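# Sort colored plastic blanks onto feed ramp and stock rack

## Task

At the start one blank (a short plastic bar) sits against the stop of the feed ramp. Bring all four blanks of that same color onto the ramp so that each lies squarely across it, the four side by side in a single snug row pressed up against the stop. Put each of the remaining four blanks flat on the floor of the stock rack, inside a slot bounded by two ribs, centered along the length of that slot. A part counts as placed only if it stays there on its own once the robot lets go.

## Robot and tools

Robot: a single FANUC CRX-5iA arm on a base (possibly a little tilted relative to the table) carrying a Robotiq 140 two-finger gripper. There is one arm only, so every motion argument describes just that one gripper. The fingers point along the gripper's own +z axis and close along its y axis. end_effector_position is the spot midway between the finger pads when shut; closed fingertips extend about 33 mm past it, open ones about 9 mm. While closing, the tips travel about 24 mm further from the arm, so keep that clearance above a surface before gripping.

Scene frame: origin on the table surface straight under the arm base, +z up, +x forward, +y to the left when facing +x. Positions are in metres; orientations are unit quaternions written w first (qw, qx, qy, qz). The reported hand position can be somewhat off, more so at long reach.

Row format (used by both execute_actions and move): ten numbers [x, y, z, qw, qx, qy, qz, position, force_limit, speed]. The first seven are an absolute target pose for the gripper in the scene frame, not an offset. The last three control the fingers, each scaled to [-1, 1]. position: +1 fully open (140 mm), about -0.8 pads touching, -1 keep closing until blocked. force_limit: squeeze strength, roughly 14 N at -1, 60 N at 0, 107 N at +1 for parts up to 40 mm wide. speed: finger gap rate, roughly 30 mm/s at -1, 140 at 0, 250 at +1. Repeat the wanted quaternion in every row; copying the last reported one lets drift accumulate. A row is rejected if its position lies more than 0.6 m from the last reported hand position along any gripper axis.

execute_actions takes "actions", a list holding zero or one item, plus optional "pictures" (boolean). Empty list: just returns the state. {"rows": [...], "steps": n}: up to 15 rows, n at most 15 (default 15), each control step lasting 1/30 s; each row is used for one step and the final row repeats to fill. {"steps": n} alone: a wait of up to 300 steps counted from the previous result, so thinking time is included. Each step, the commanded pose is clipped to 70 mm and 16 degrees from the measured pose; after the action the arm continues only toward the last clipped pose, so check the result and send the remainder.

move takes "target" (one ten-number row as above, an absolute pose) and optional "speed" in m/s, 0.002 to 0.5, default 0.25 (rotation limited to twice that in rad/s). It drives the gripper in a straight line toward the target over 0.5 to 10 s; longer paths are cut off at 10 s. Finger values are sent at the start. It does not avoid obstacles, can lag, overshoot the speed or stray, especially with a nearly straight arm. Its result adds a "move:" line: done (settled near target), off_target, moving, held or fault, plus limits such as paced (pose clipped) or held (some steps blocked; the arm may then jump faster), and the remaining distance.

wait takes "seconds" (0 to 10) and sends nothing new. zoom_image takes "camera" (cam_head_left, cam_head_right, cam_high, cam_low, cam_wrist) and "region" [x0, y0, x1, y1] in image pixels, top-left origin, at most 504 by 504. read_manual only returns licence texts. finished_scene takes "scene" (integer) and ends that scene irreversibly, reporting success; answering without any tool call also ends things.

Result lines: the state gives end_effector_position and end_effector_quat_wxyz. "pose unreachable" means the clearance check (which treats the base mount as arm) altered or stopped the command; HELD flags steps where a row was not passed through. "Hand target" shows where the controller is currently heading. object_status: 0 moving, 1 blocked while opening, 2 blocked while closing (a grip), 3 reached requested position or pads met (thin part may still be held). After a -1 close, confirm object_status 2. To tighten, raise force_limit and nudge position to -0.98 or back. position_measured is in counts: 3 fully open, 230 pads together, not linear in mm. Joint positions are listed base to tool.

Cautions: the arm is stiff, so commanding even slightly below a contact can trigger a fault. A joint torque at its load limit (145 N m for the big three joints, 36.4 N m for the wrist joints, held weight included) or an external force of 150 N stops the arm for 10 s and drops the rest of the call. Faster moves hit harder. Holding loads warms motors; a MOTOR HOT line warns before an over-temperature brake stop. Parts may get a brief random tug while held, and loose objects may be shoved. Never drop or knock anything off the table, and avoid slips, slams and hard pushes.

Each tool is called after ">>>" by a JSON object that holds its "api" and its "payload".

## Session

>>> {"api": "execute_actions", "payload": {"actions": []}}

Scene clock: 0.00 s of 9600.00 s.
end_effector_position=(+0.0978, -0.2309, +0.2801) position_measured=3 object_status=3 end_effector_quat_wxyz=(-0.525, +0.729, -0.396, -0.192)
Joint positions: [-1.457  1.001  0.165 -0.512 -2.271  2.515]
Joint velocities: [-0.    -0.     0.001  0.    -0.001  0.001]
Hand target: +0.098, -0.231, +0.280; -0.525, +0.729, -0.396, -0.192

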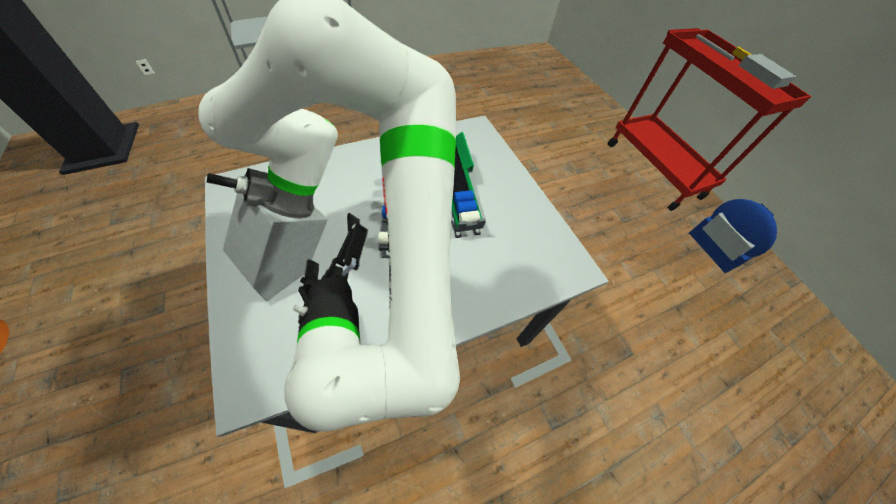

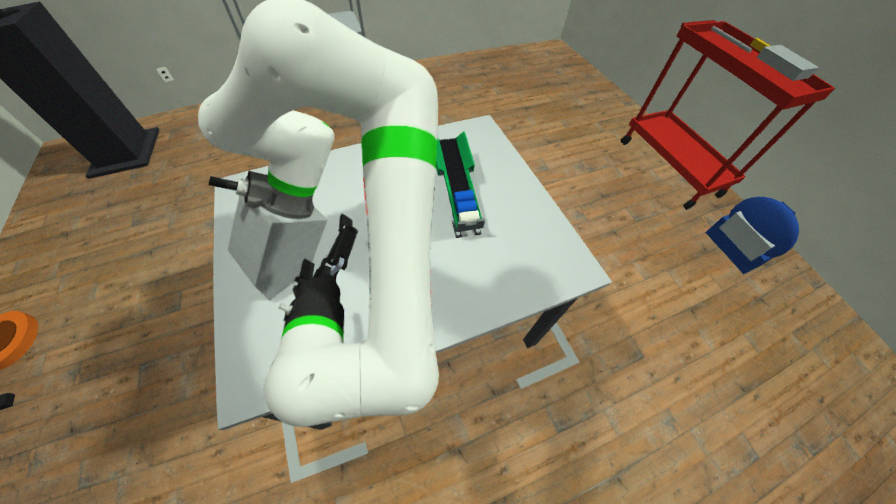

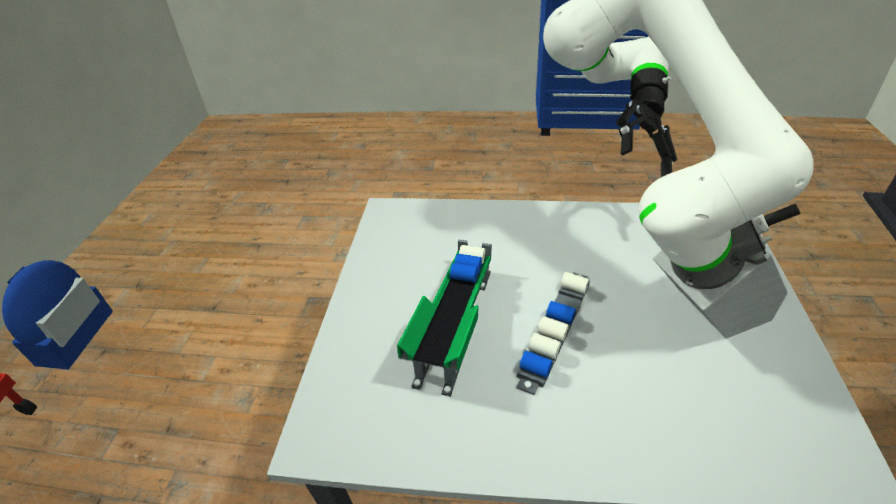

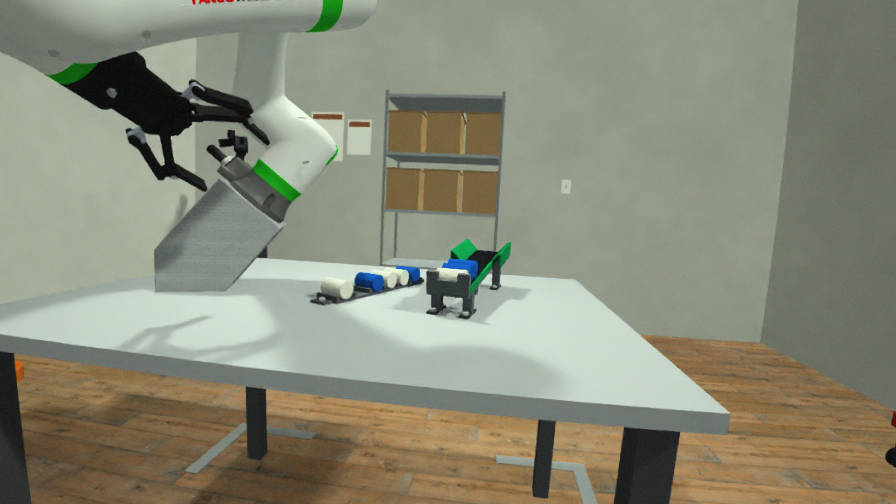

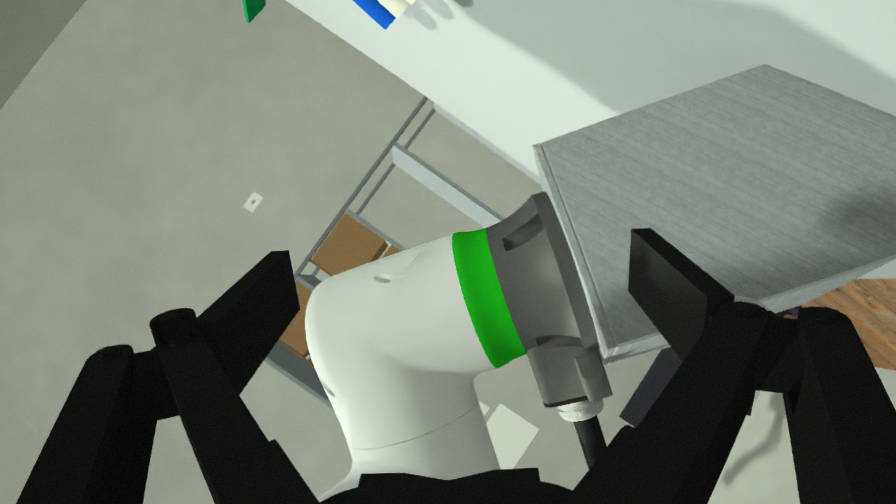

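>>> {"api": "move", "payload": {"target": [0.38,-0.33,0.22,0,0.629,-0.777,0,0.15,0.3,0], "speed": 0.3}}

>>> {"api": "move", "payload": {"target": [0.52,-0.05,0.19,0,0.629,-0.777,0,0.15,0.3,0], "speed": 0.25}}

Scene clock: 8.33 s of 9600.00 s.
end_effector_position=(+0.3796, -0.3297, +0.2191) position_measured=110 object_status=3 end_effector_quat_wxyz=(+0.000, -0.629, +0.777, +0.000)
Joint positions: [-1.108  0.126 -0.085 -0.699 -1.376  1.023]
Joint velocities: [ 0.001 -0.001 -0.001  0.    -0.002  0.   ]
Hand target: +0.380, -0.330, +0.219; +0.000, -0.629, +0.777, +0.000
Off the commanded pose: 0.001 m, 0 deg.
After step 90, 2.53 s passed at rest.
move: done

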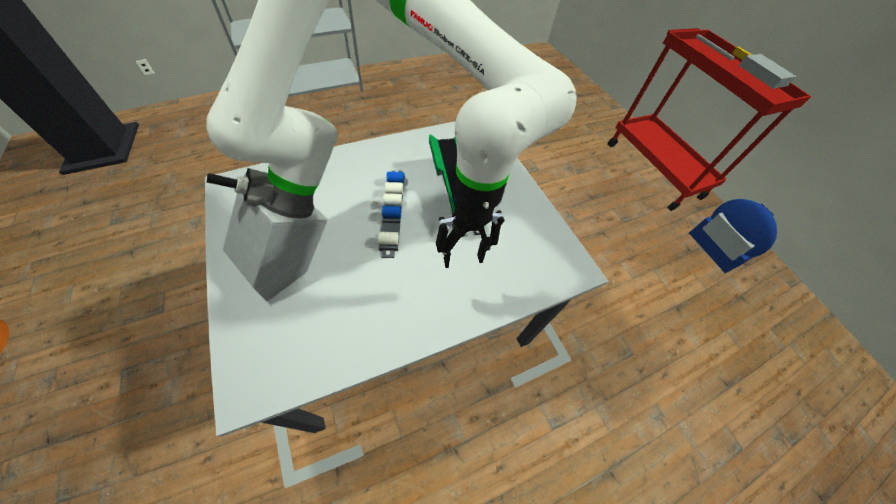

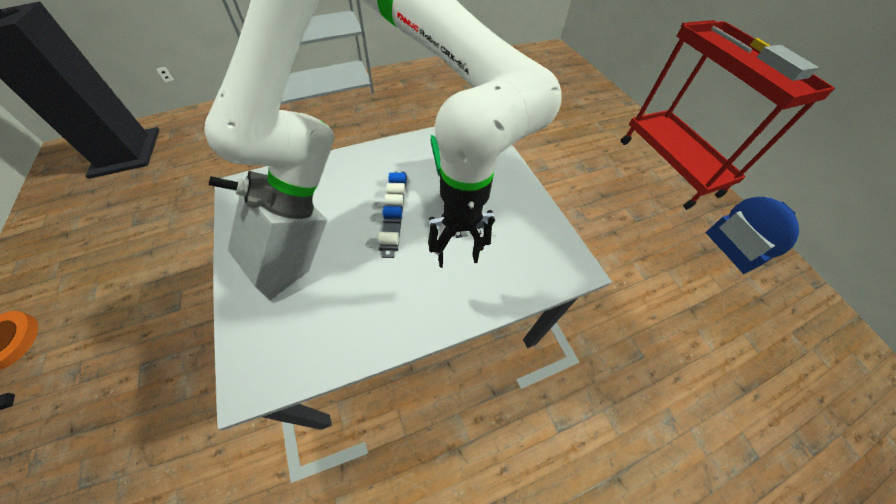

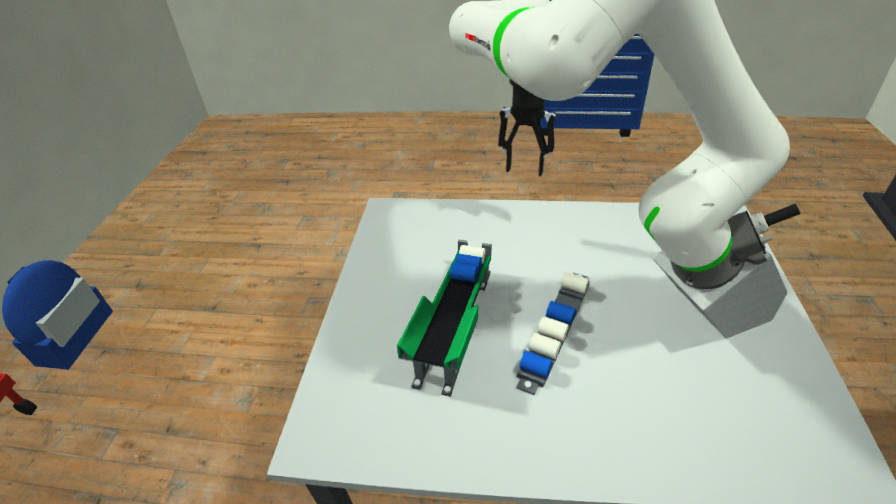

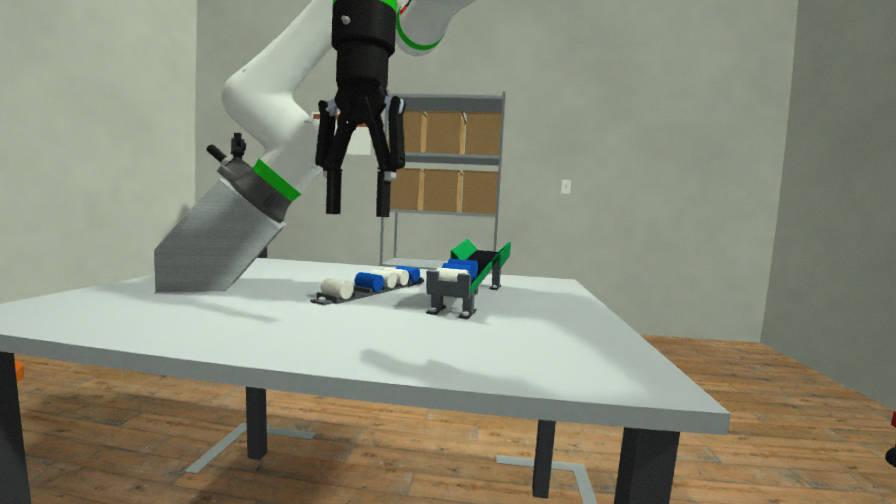

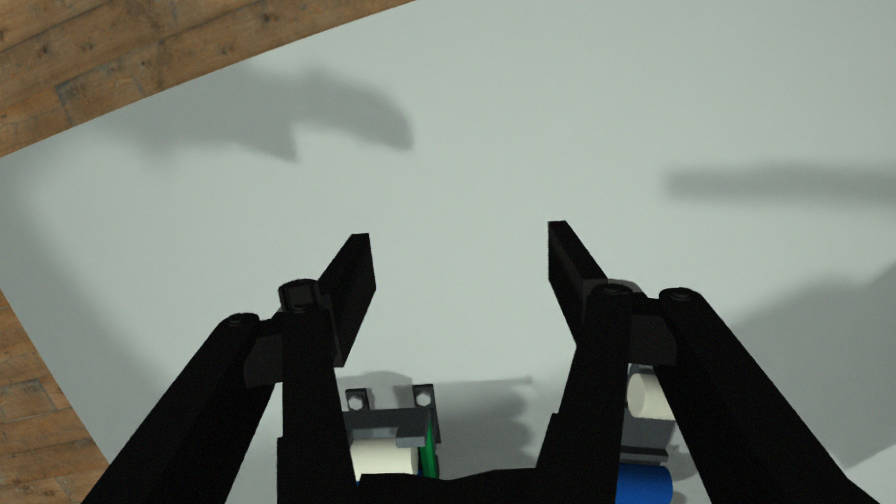

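Scene clock: 10.10 s of 9600.00 s.
end_effector_position=(+0.5191, -0.0497, +0.1903) position_measured=110 object_status=3 end_effector_quat_wxyz=(-0.002, -0.629, +0.777, +0.001)
Joint positions: [-0.287 -0.409 -0.297 -0.456 -1.169  0.126]
Joint velocities: [ 0.004 -0.002 -0.002  0.004  0.003 -0.007]
Hand target: +0.519, -0.050, +0.190; -0.002, -0.629, +0.777, +0.001
Off the commanded pose: 0.001 m, 0 deg.
move: done

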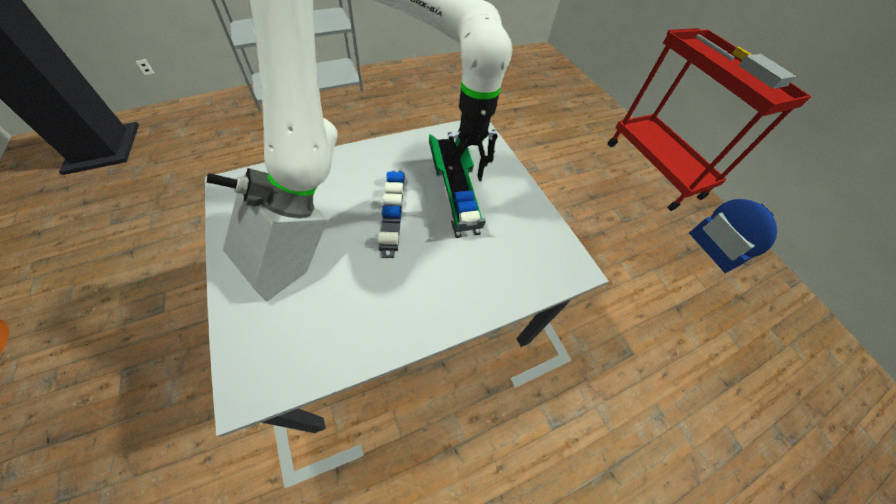

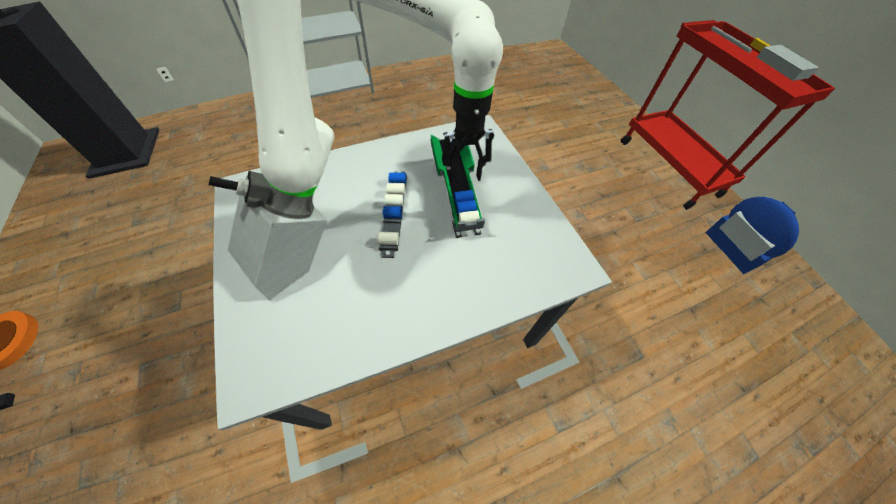

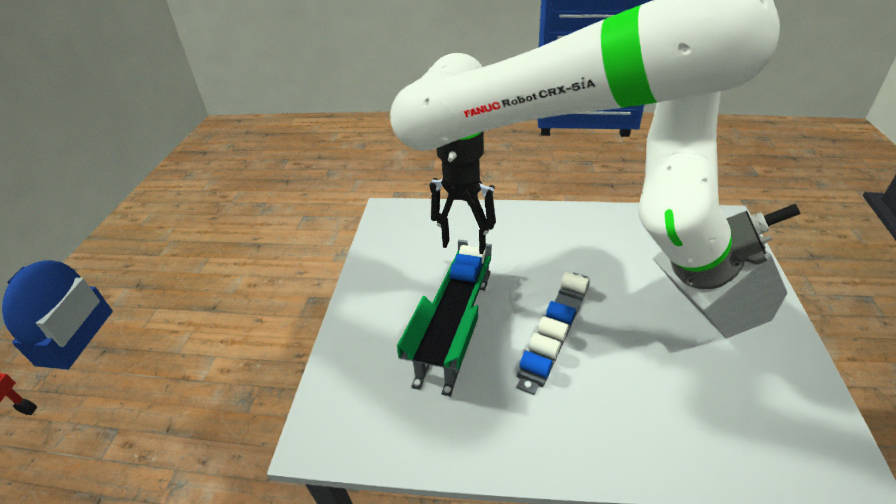

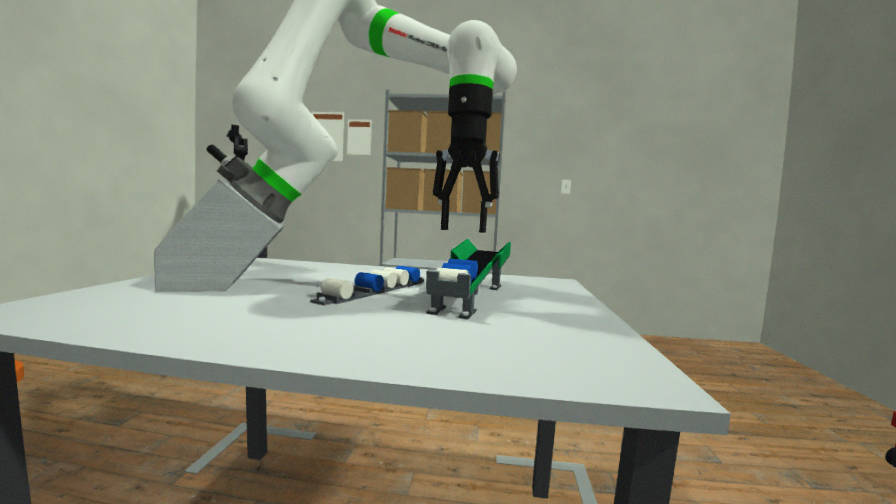

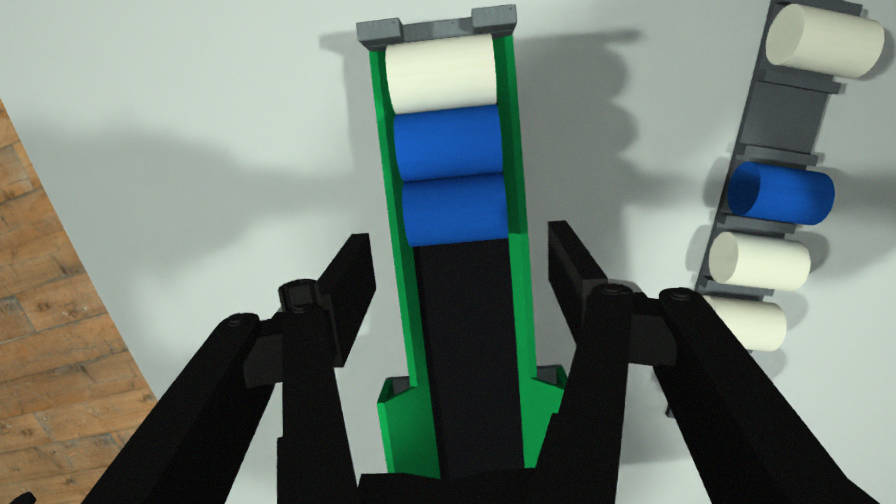

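>>> {"api": "move", "payload": {"target": [0.5197,-0.0503,0.117,0,0.648,-0.7615,0,0.15,0.3,0], "speed": 0.07}}

>>> {"api": "zoom_image", "payload": {"camera": "cam_low", "region": [400,200,560,330]}}

Scene clock: 20.60 s of 9600.00 s.
end_effector_position=(+0.5193, -0.0502, +0.1171) position_measured=110 object_status=3 end_effector_quat_wxyz=(-0.000, -0.648, +0.762, -0.000)
Joint positions: [-0.188 -0.325 -0.378 -0.445 -0.975  0.155]
Joint velocities: [ 0.     0.     0.001  0.     0.    -0.001]
Hand target: +0.519, -0.050, +0.117; -0.000, -0.648, +0.762, -0.000
Off the commanded pose: 0.000 m, 0 deg.
After step 90, 6.13 s passed at rest.
move: done

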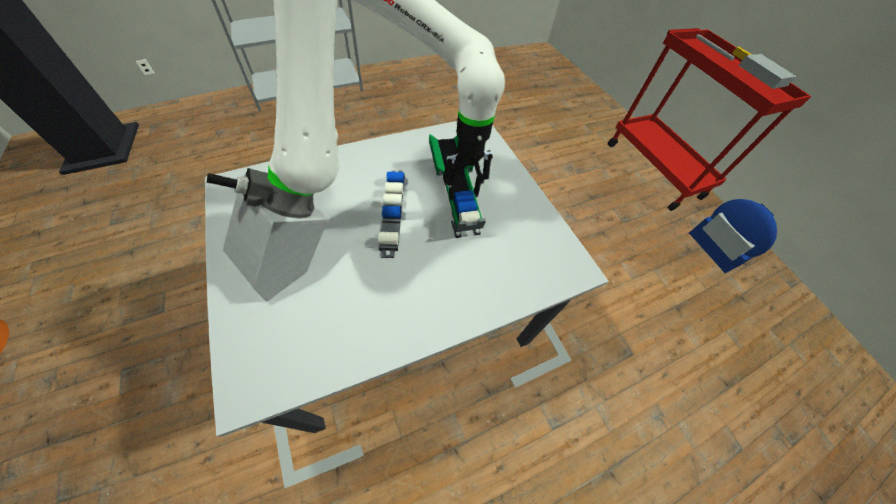

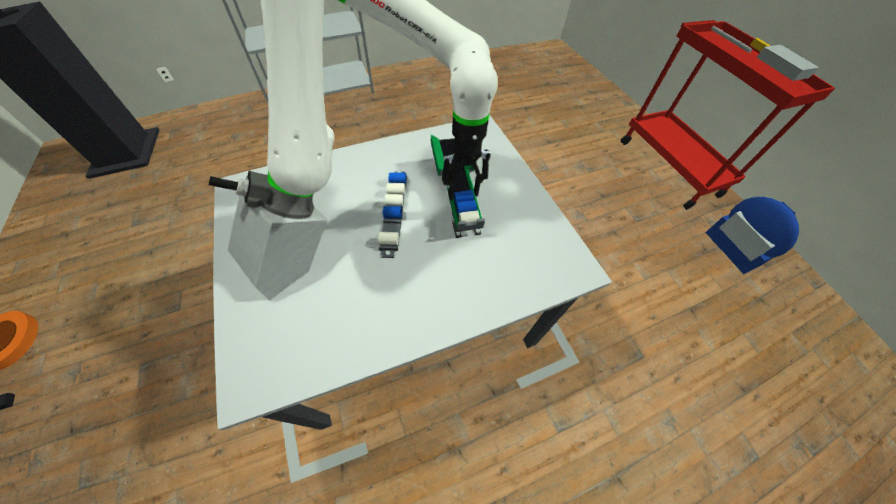

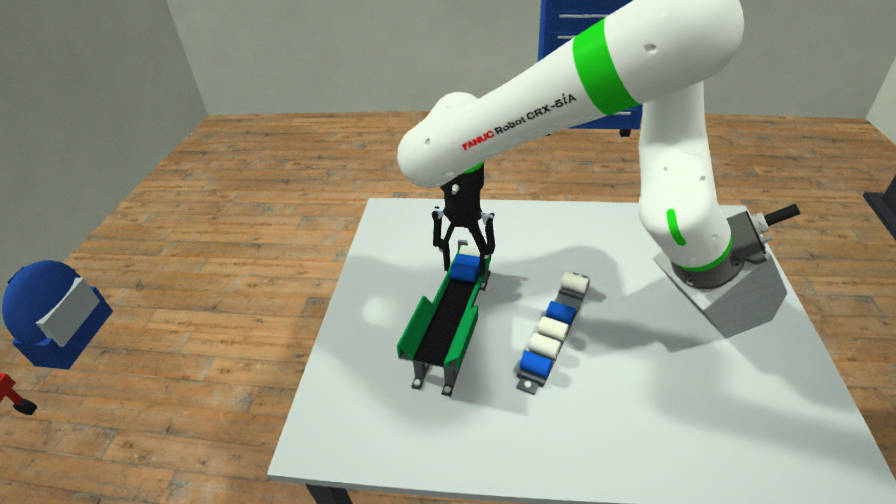

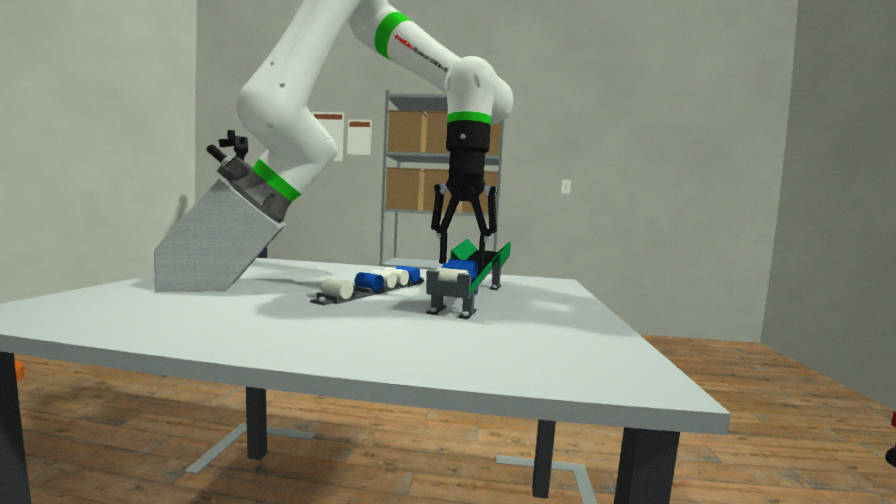

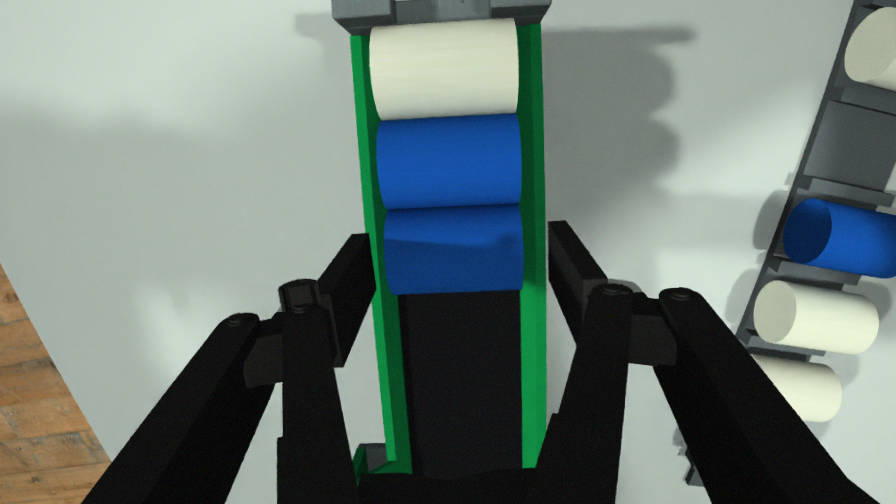

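Region (400, 200, 560, 330) of cam_low's 896x504 image, scaled by 3.150, with more detail than that image has; it fills the top 410 rows of this view, and the rest is white.

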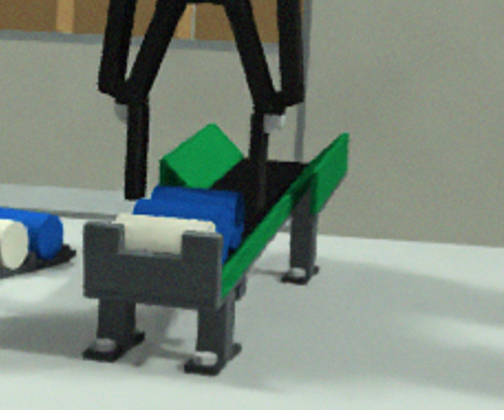

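>>> {"api": "move", "payload": {"target": [0.5220,-0.0512,0.111,0,0.648,-0.7615,0,0.15,0.3,0], "speed": 0.03}}

>>> {"api": "execute_actions", "payload": {"actions": [{"rows":[[0.5220,-0.0512,0.111,0,0.648,-0.7615,0,-1,0.3,-0.5]],"steps":15}], "pictures": false}}

>>> {"api": "move", "payload": {"target": [0.5220,-0.0512,0.16,0,0.648,-0.7615,0,-1,0.3,-0.5], "speed": 0.07}}

>>> {"api": "zoom_image", "payload": {"camera": "cam_low", "region": [400,200,560,330]}}

Scene clock: 28.83 s of 9600.00 s.
end_effector_position=(+0.5220, -0.0512, +0.1110) position_measured=110 object_status=3 end_effector_quat_wxyz=(-0.000, -0.648, +0.762, -0.000)
Joint positions: [-0.185 -0.31  -0.374 -0.448 -0.963  0.158]
Joint velocities: [-0.     0.     0.001  0.    -0.     0.002]
Hand target: +0.522, -0.051, +0.111; -0.000, -0.648, +0.762, -0.000
Off the commanded pose: 0.000 m, 0 deg.
After step 90, 4.53 s passed at rest.
move: done

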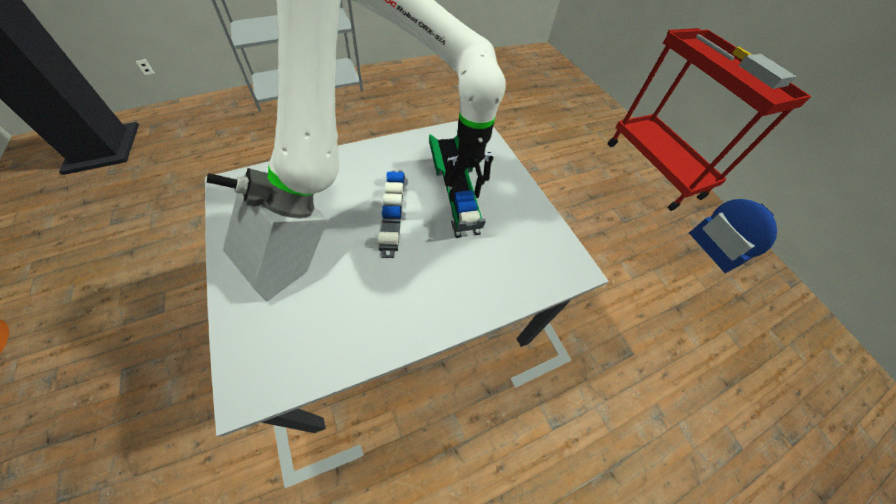

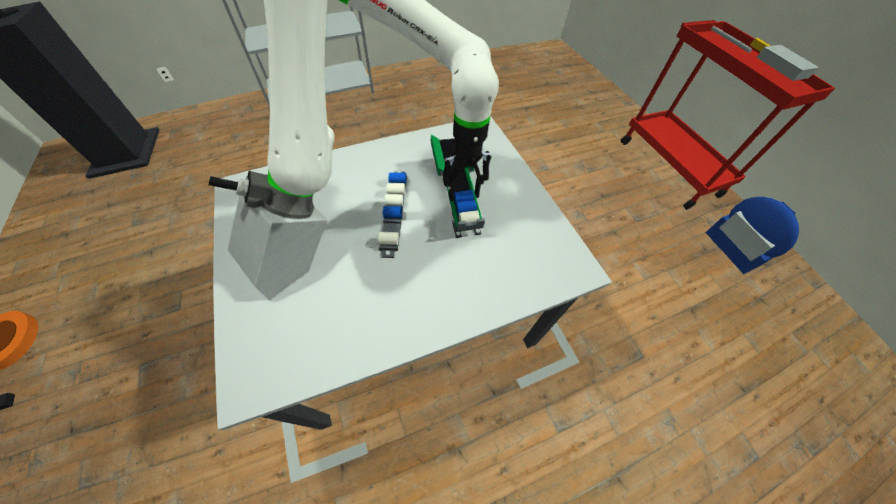

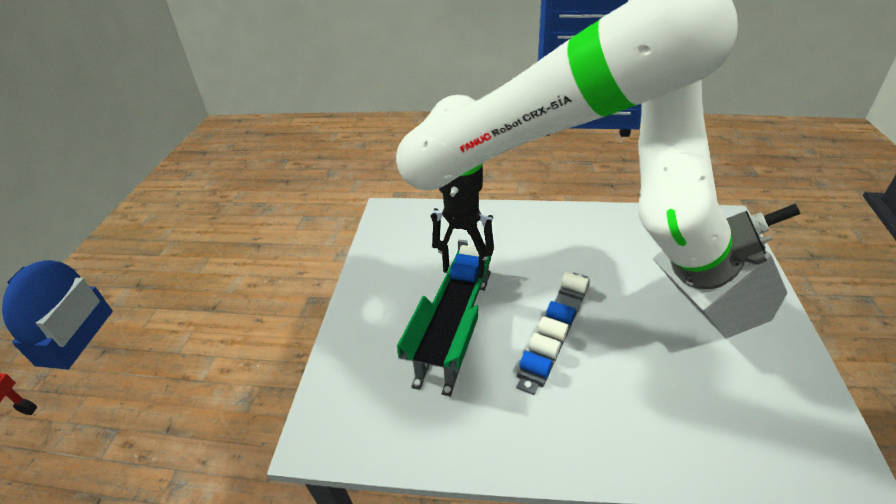

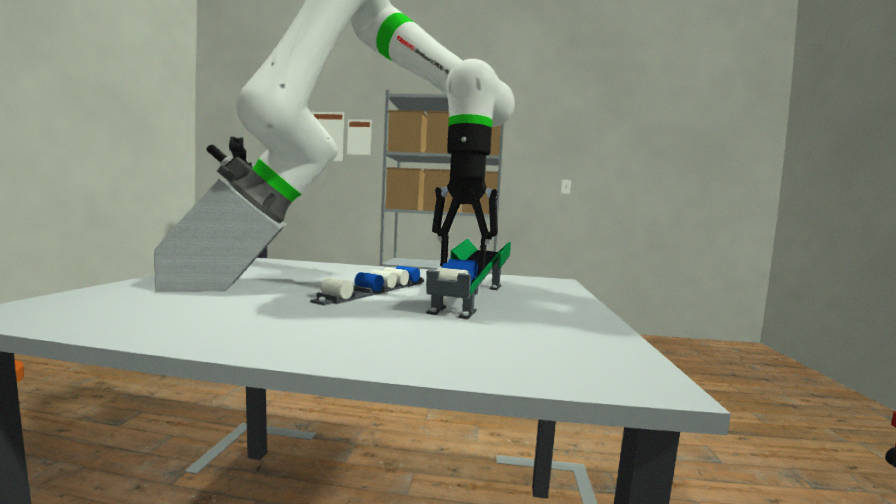

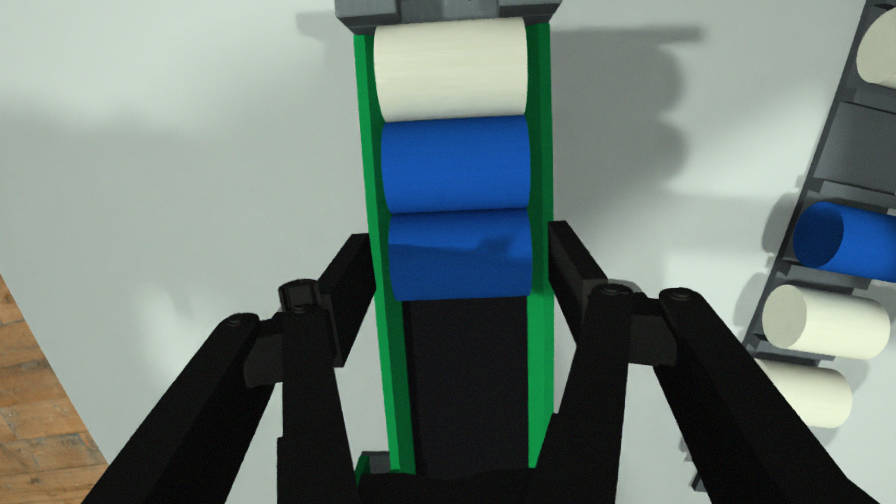

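Scene clock: 29.33 s of 9600.00 s.
end_effector_position=(+0.5221, -0.0512, +0.1110) position_measured=146 object_status=2 end_effector_quat_wxyz=(+0.000, -0.648, +0.762, -0.000)
Joint positions: [-0.185 -0.309 -0.374 -0.448 -0.963  0.158]
Joint velocities: [0.    0.001 0.    0.    0.002 0.002]
Hand target: +0.522, -0.051, +0.111; +0.000, -0.648, +0.762, -0.000
Off the commanded pose: 0.000 m, 0 deg.
Steps of this call (steps 1 to 15: all 15 steps of this action). Readings (end_effector_position | what the end effector reports):
1: (+0.5220, -0.0512, +0.1110) | position_measured=110 object_status=0
2: (+0.5220, -0.0512, +0.1110) | position_measured=111 object_status=0
4: (+0.5220, -0.0512, +0.1110) | position_measured=120 object_status=0
8: (+0.5220, -0.0512, +0.1110) | position_measured=139 object_status=0
15: the state above

Scene clock: 30.57 s of 9600.00 s.
end_effector_position=(+0.5223, -0.0513, +0.1599) position_measured=146 object_status=2 end_effector_quat_wxyz=(+0.000, -0.648, +0.762, +0.000)
Joint positions: [-0.249 -0.371 -0.326 -0.453 -1.089  0.17 ]
Joint velocities: [-0.001 -0.    -0.001 -0.    -0.002 -0.   ]
Hand target: +0.522, -0.051, +0.160; +0.000, -0.648, +0.762, +0.000
Off the commanded pose: 0.000 m, 0 deg.
move: done

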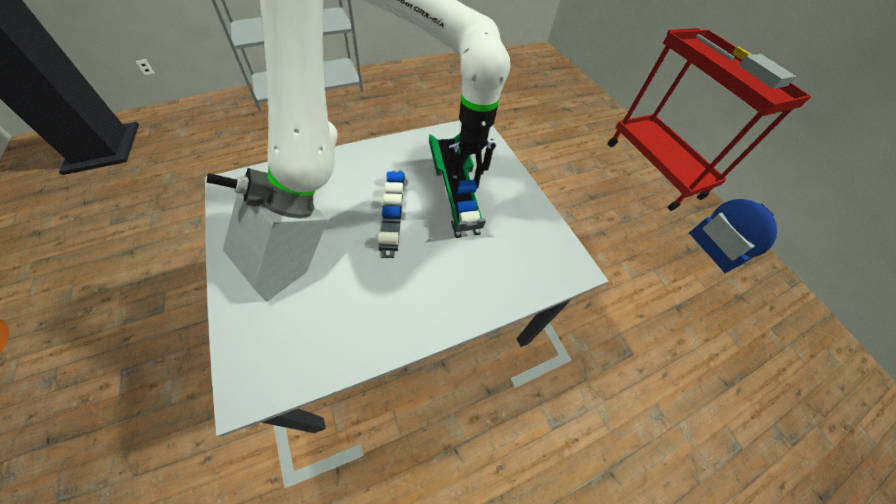

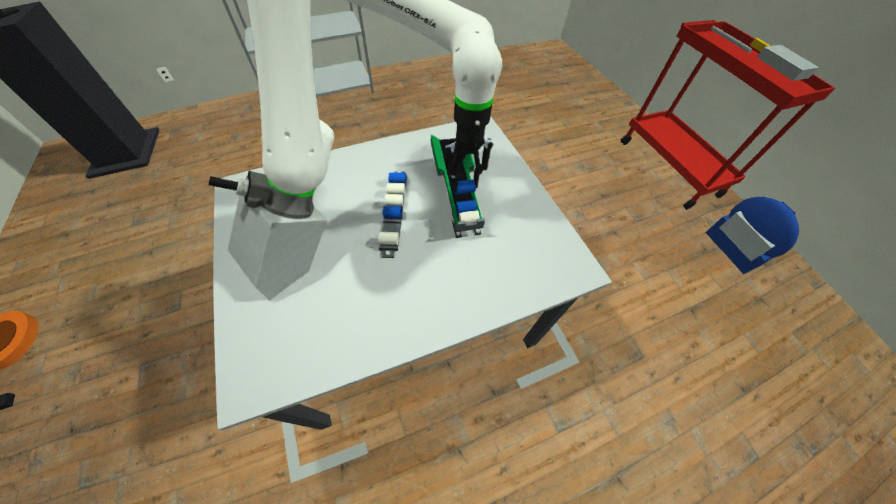

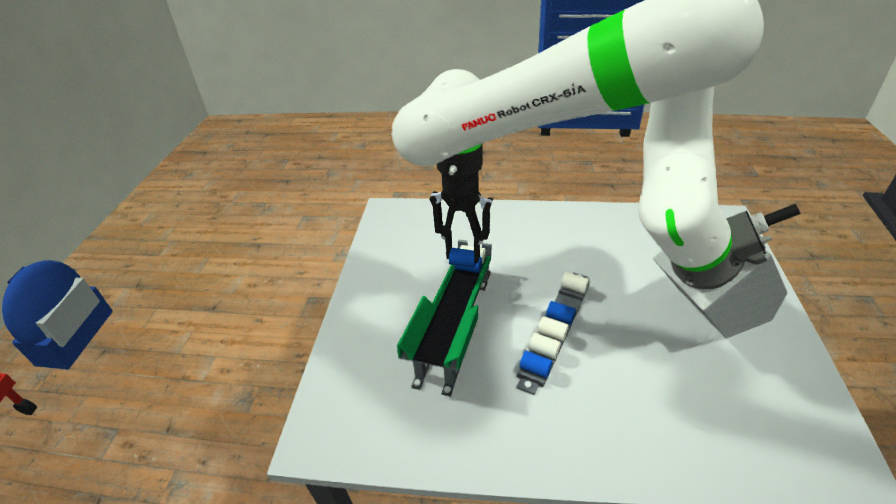

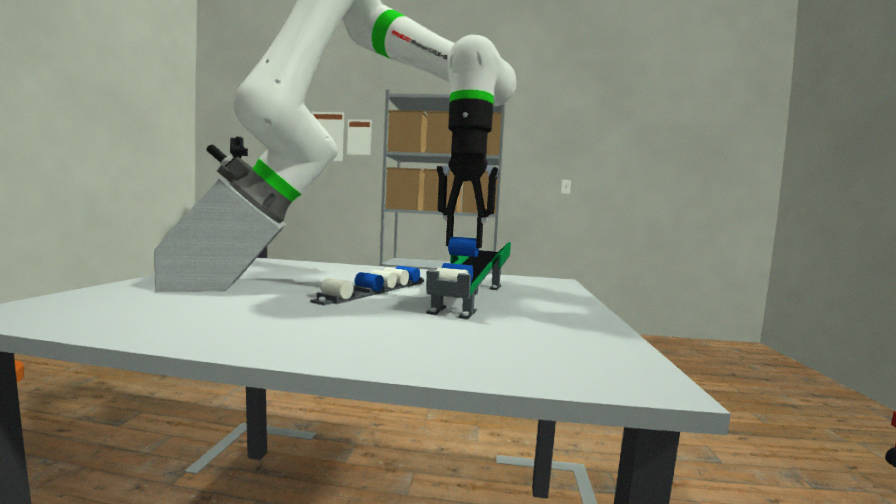

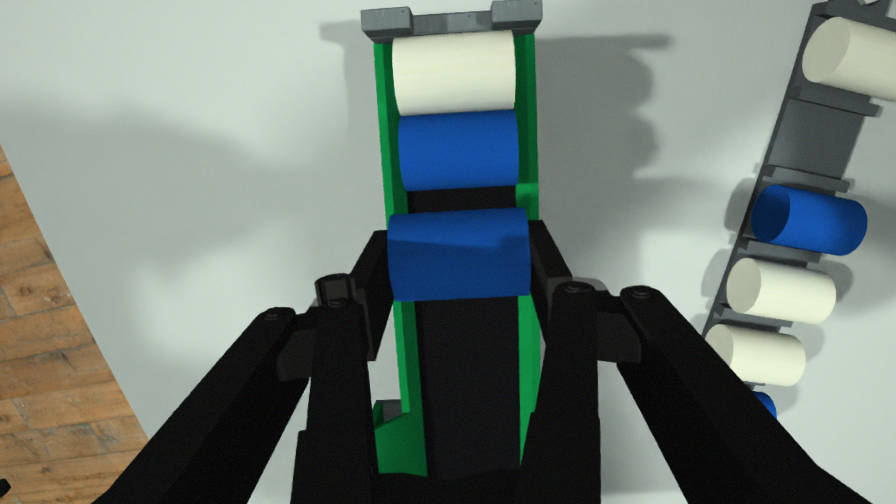

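Region (400, 200, 560, 330) of cam_low's 896x504 image, scaled by 3.150, with more detail than that image has; it fills the top 410 rows of this view, and the rest is white.

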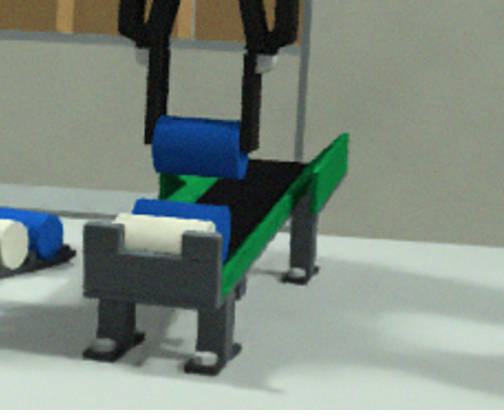

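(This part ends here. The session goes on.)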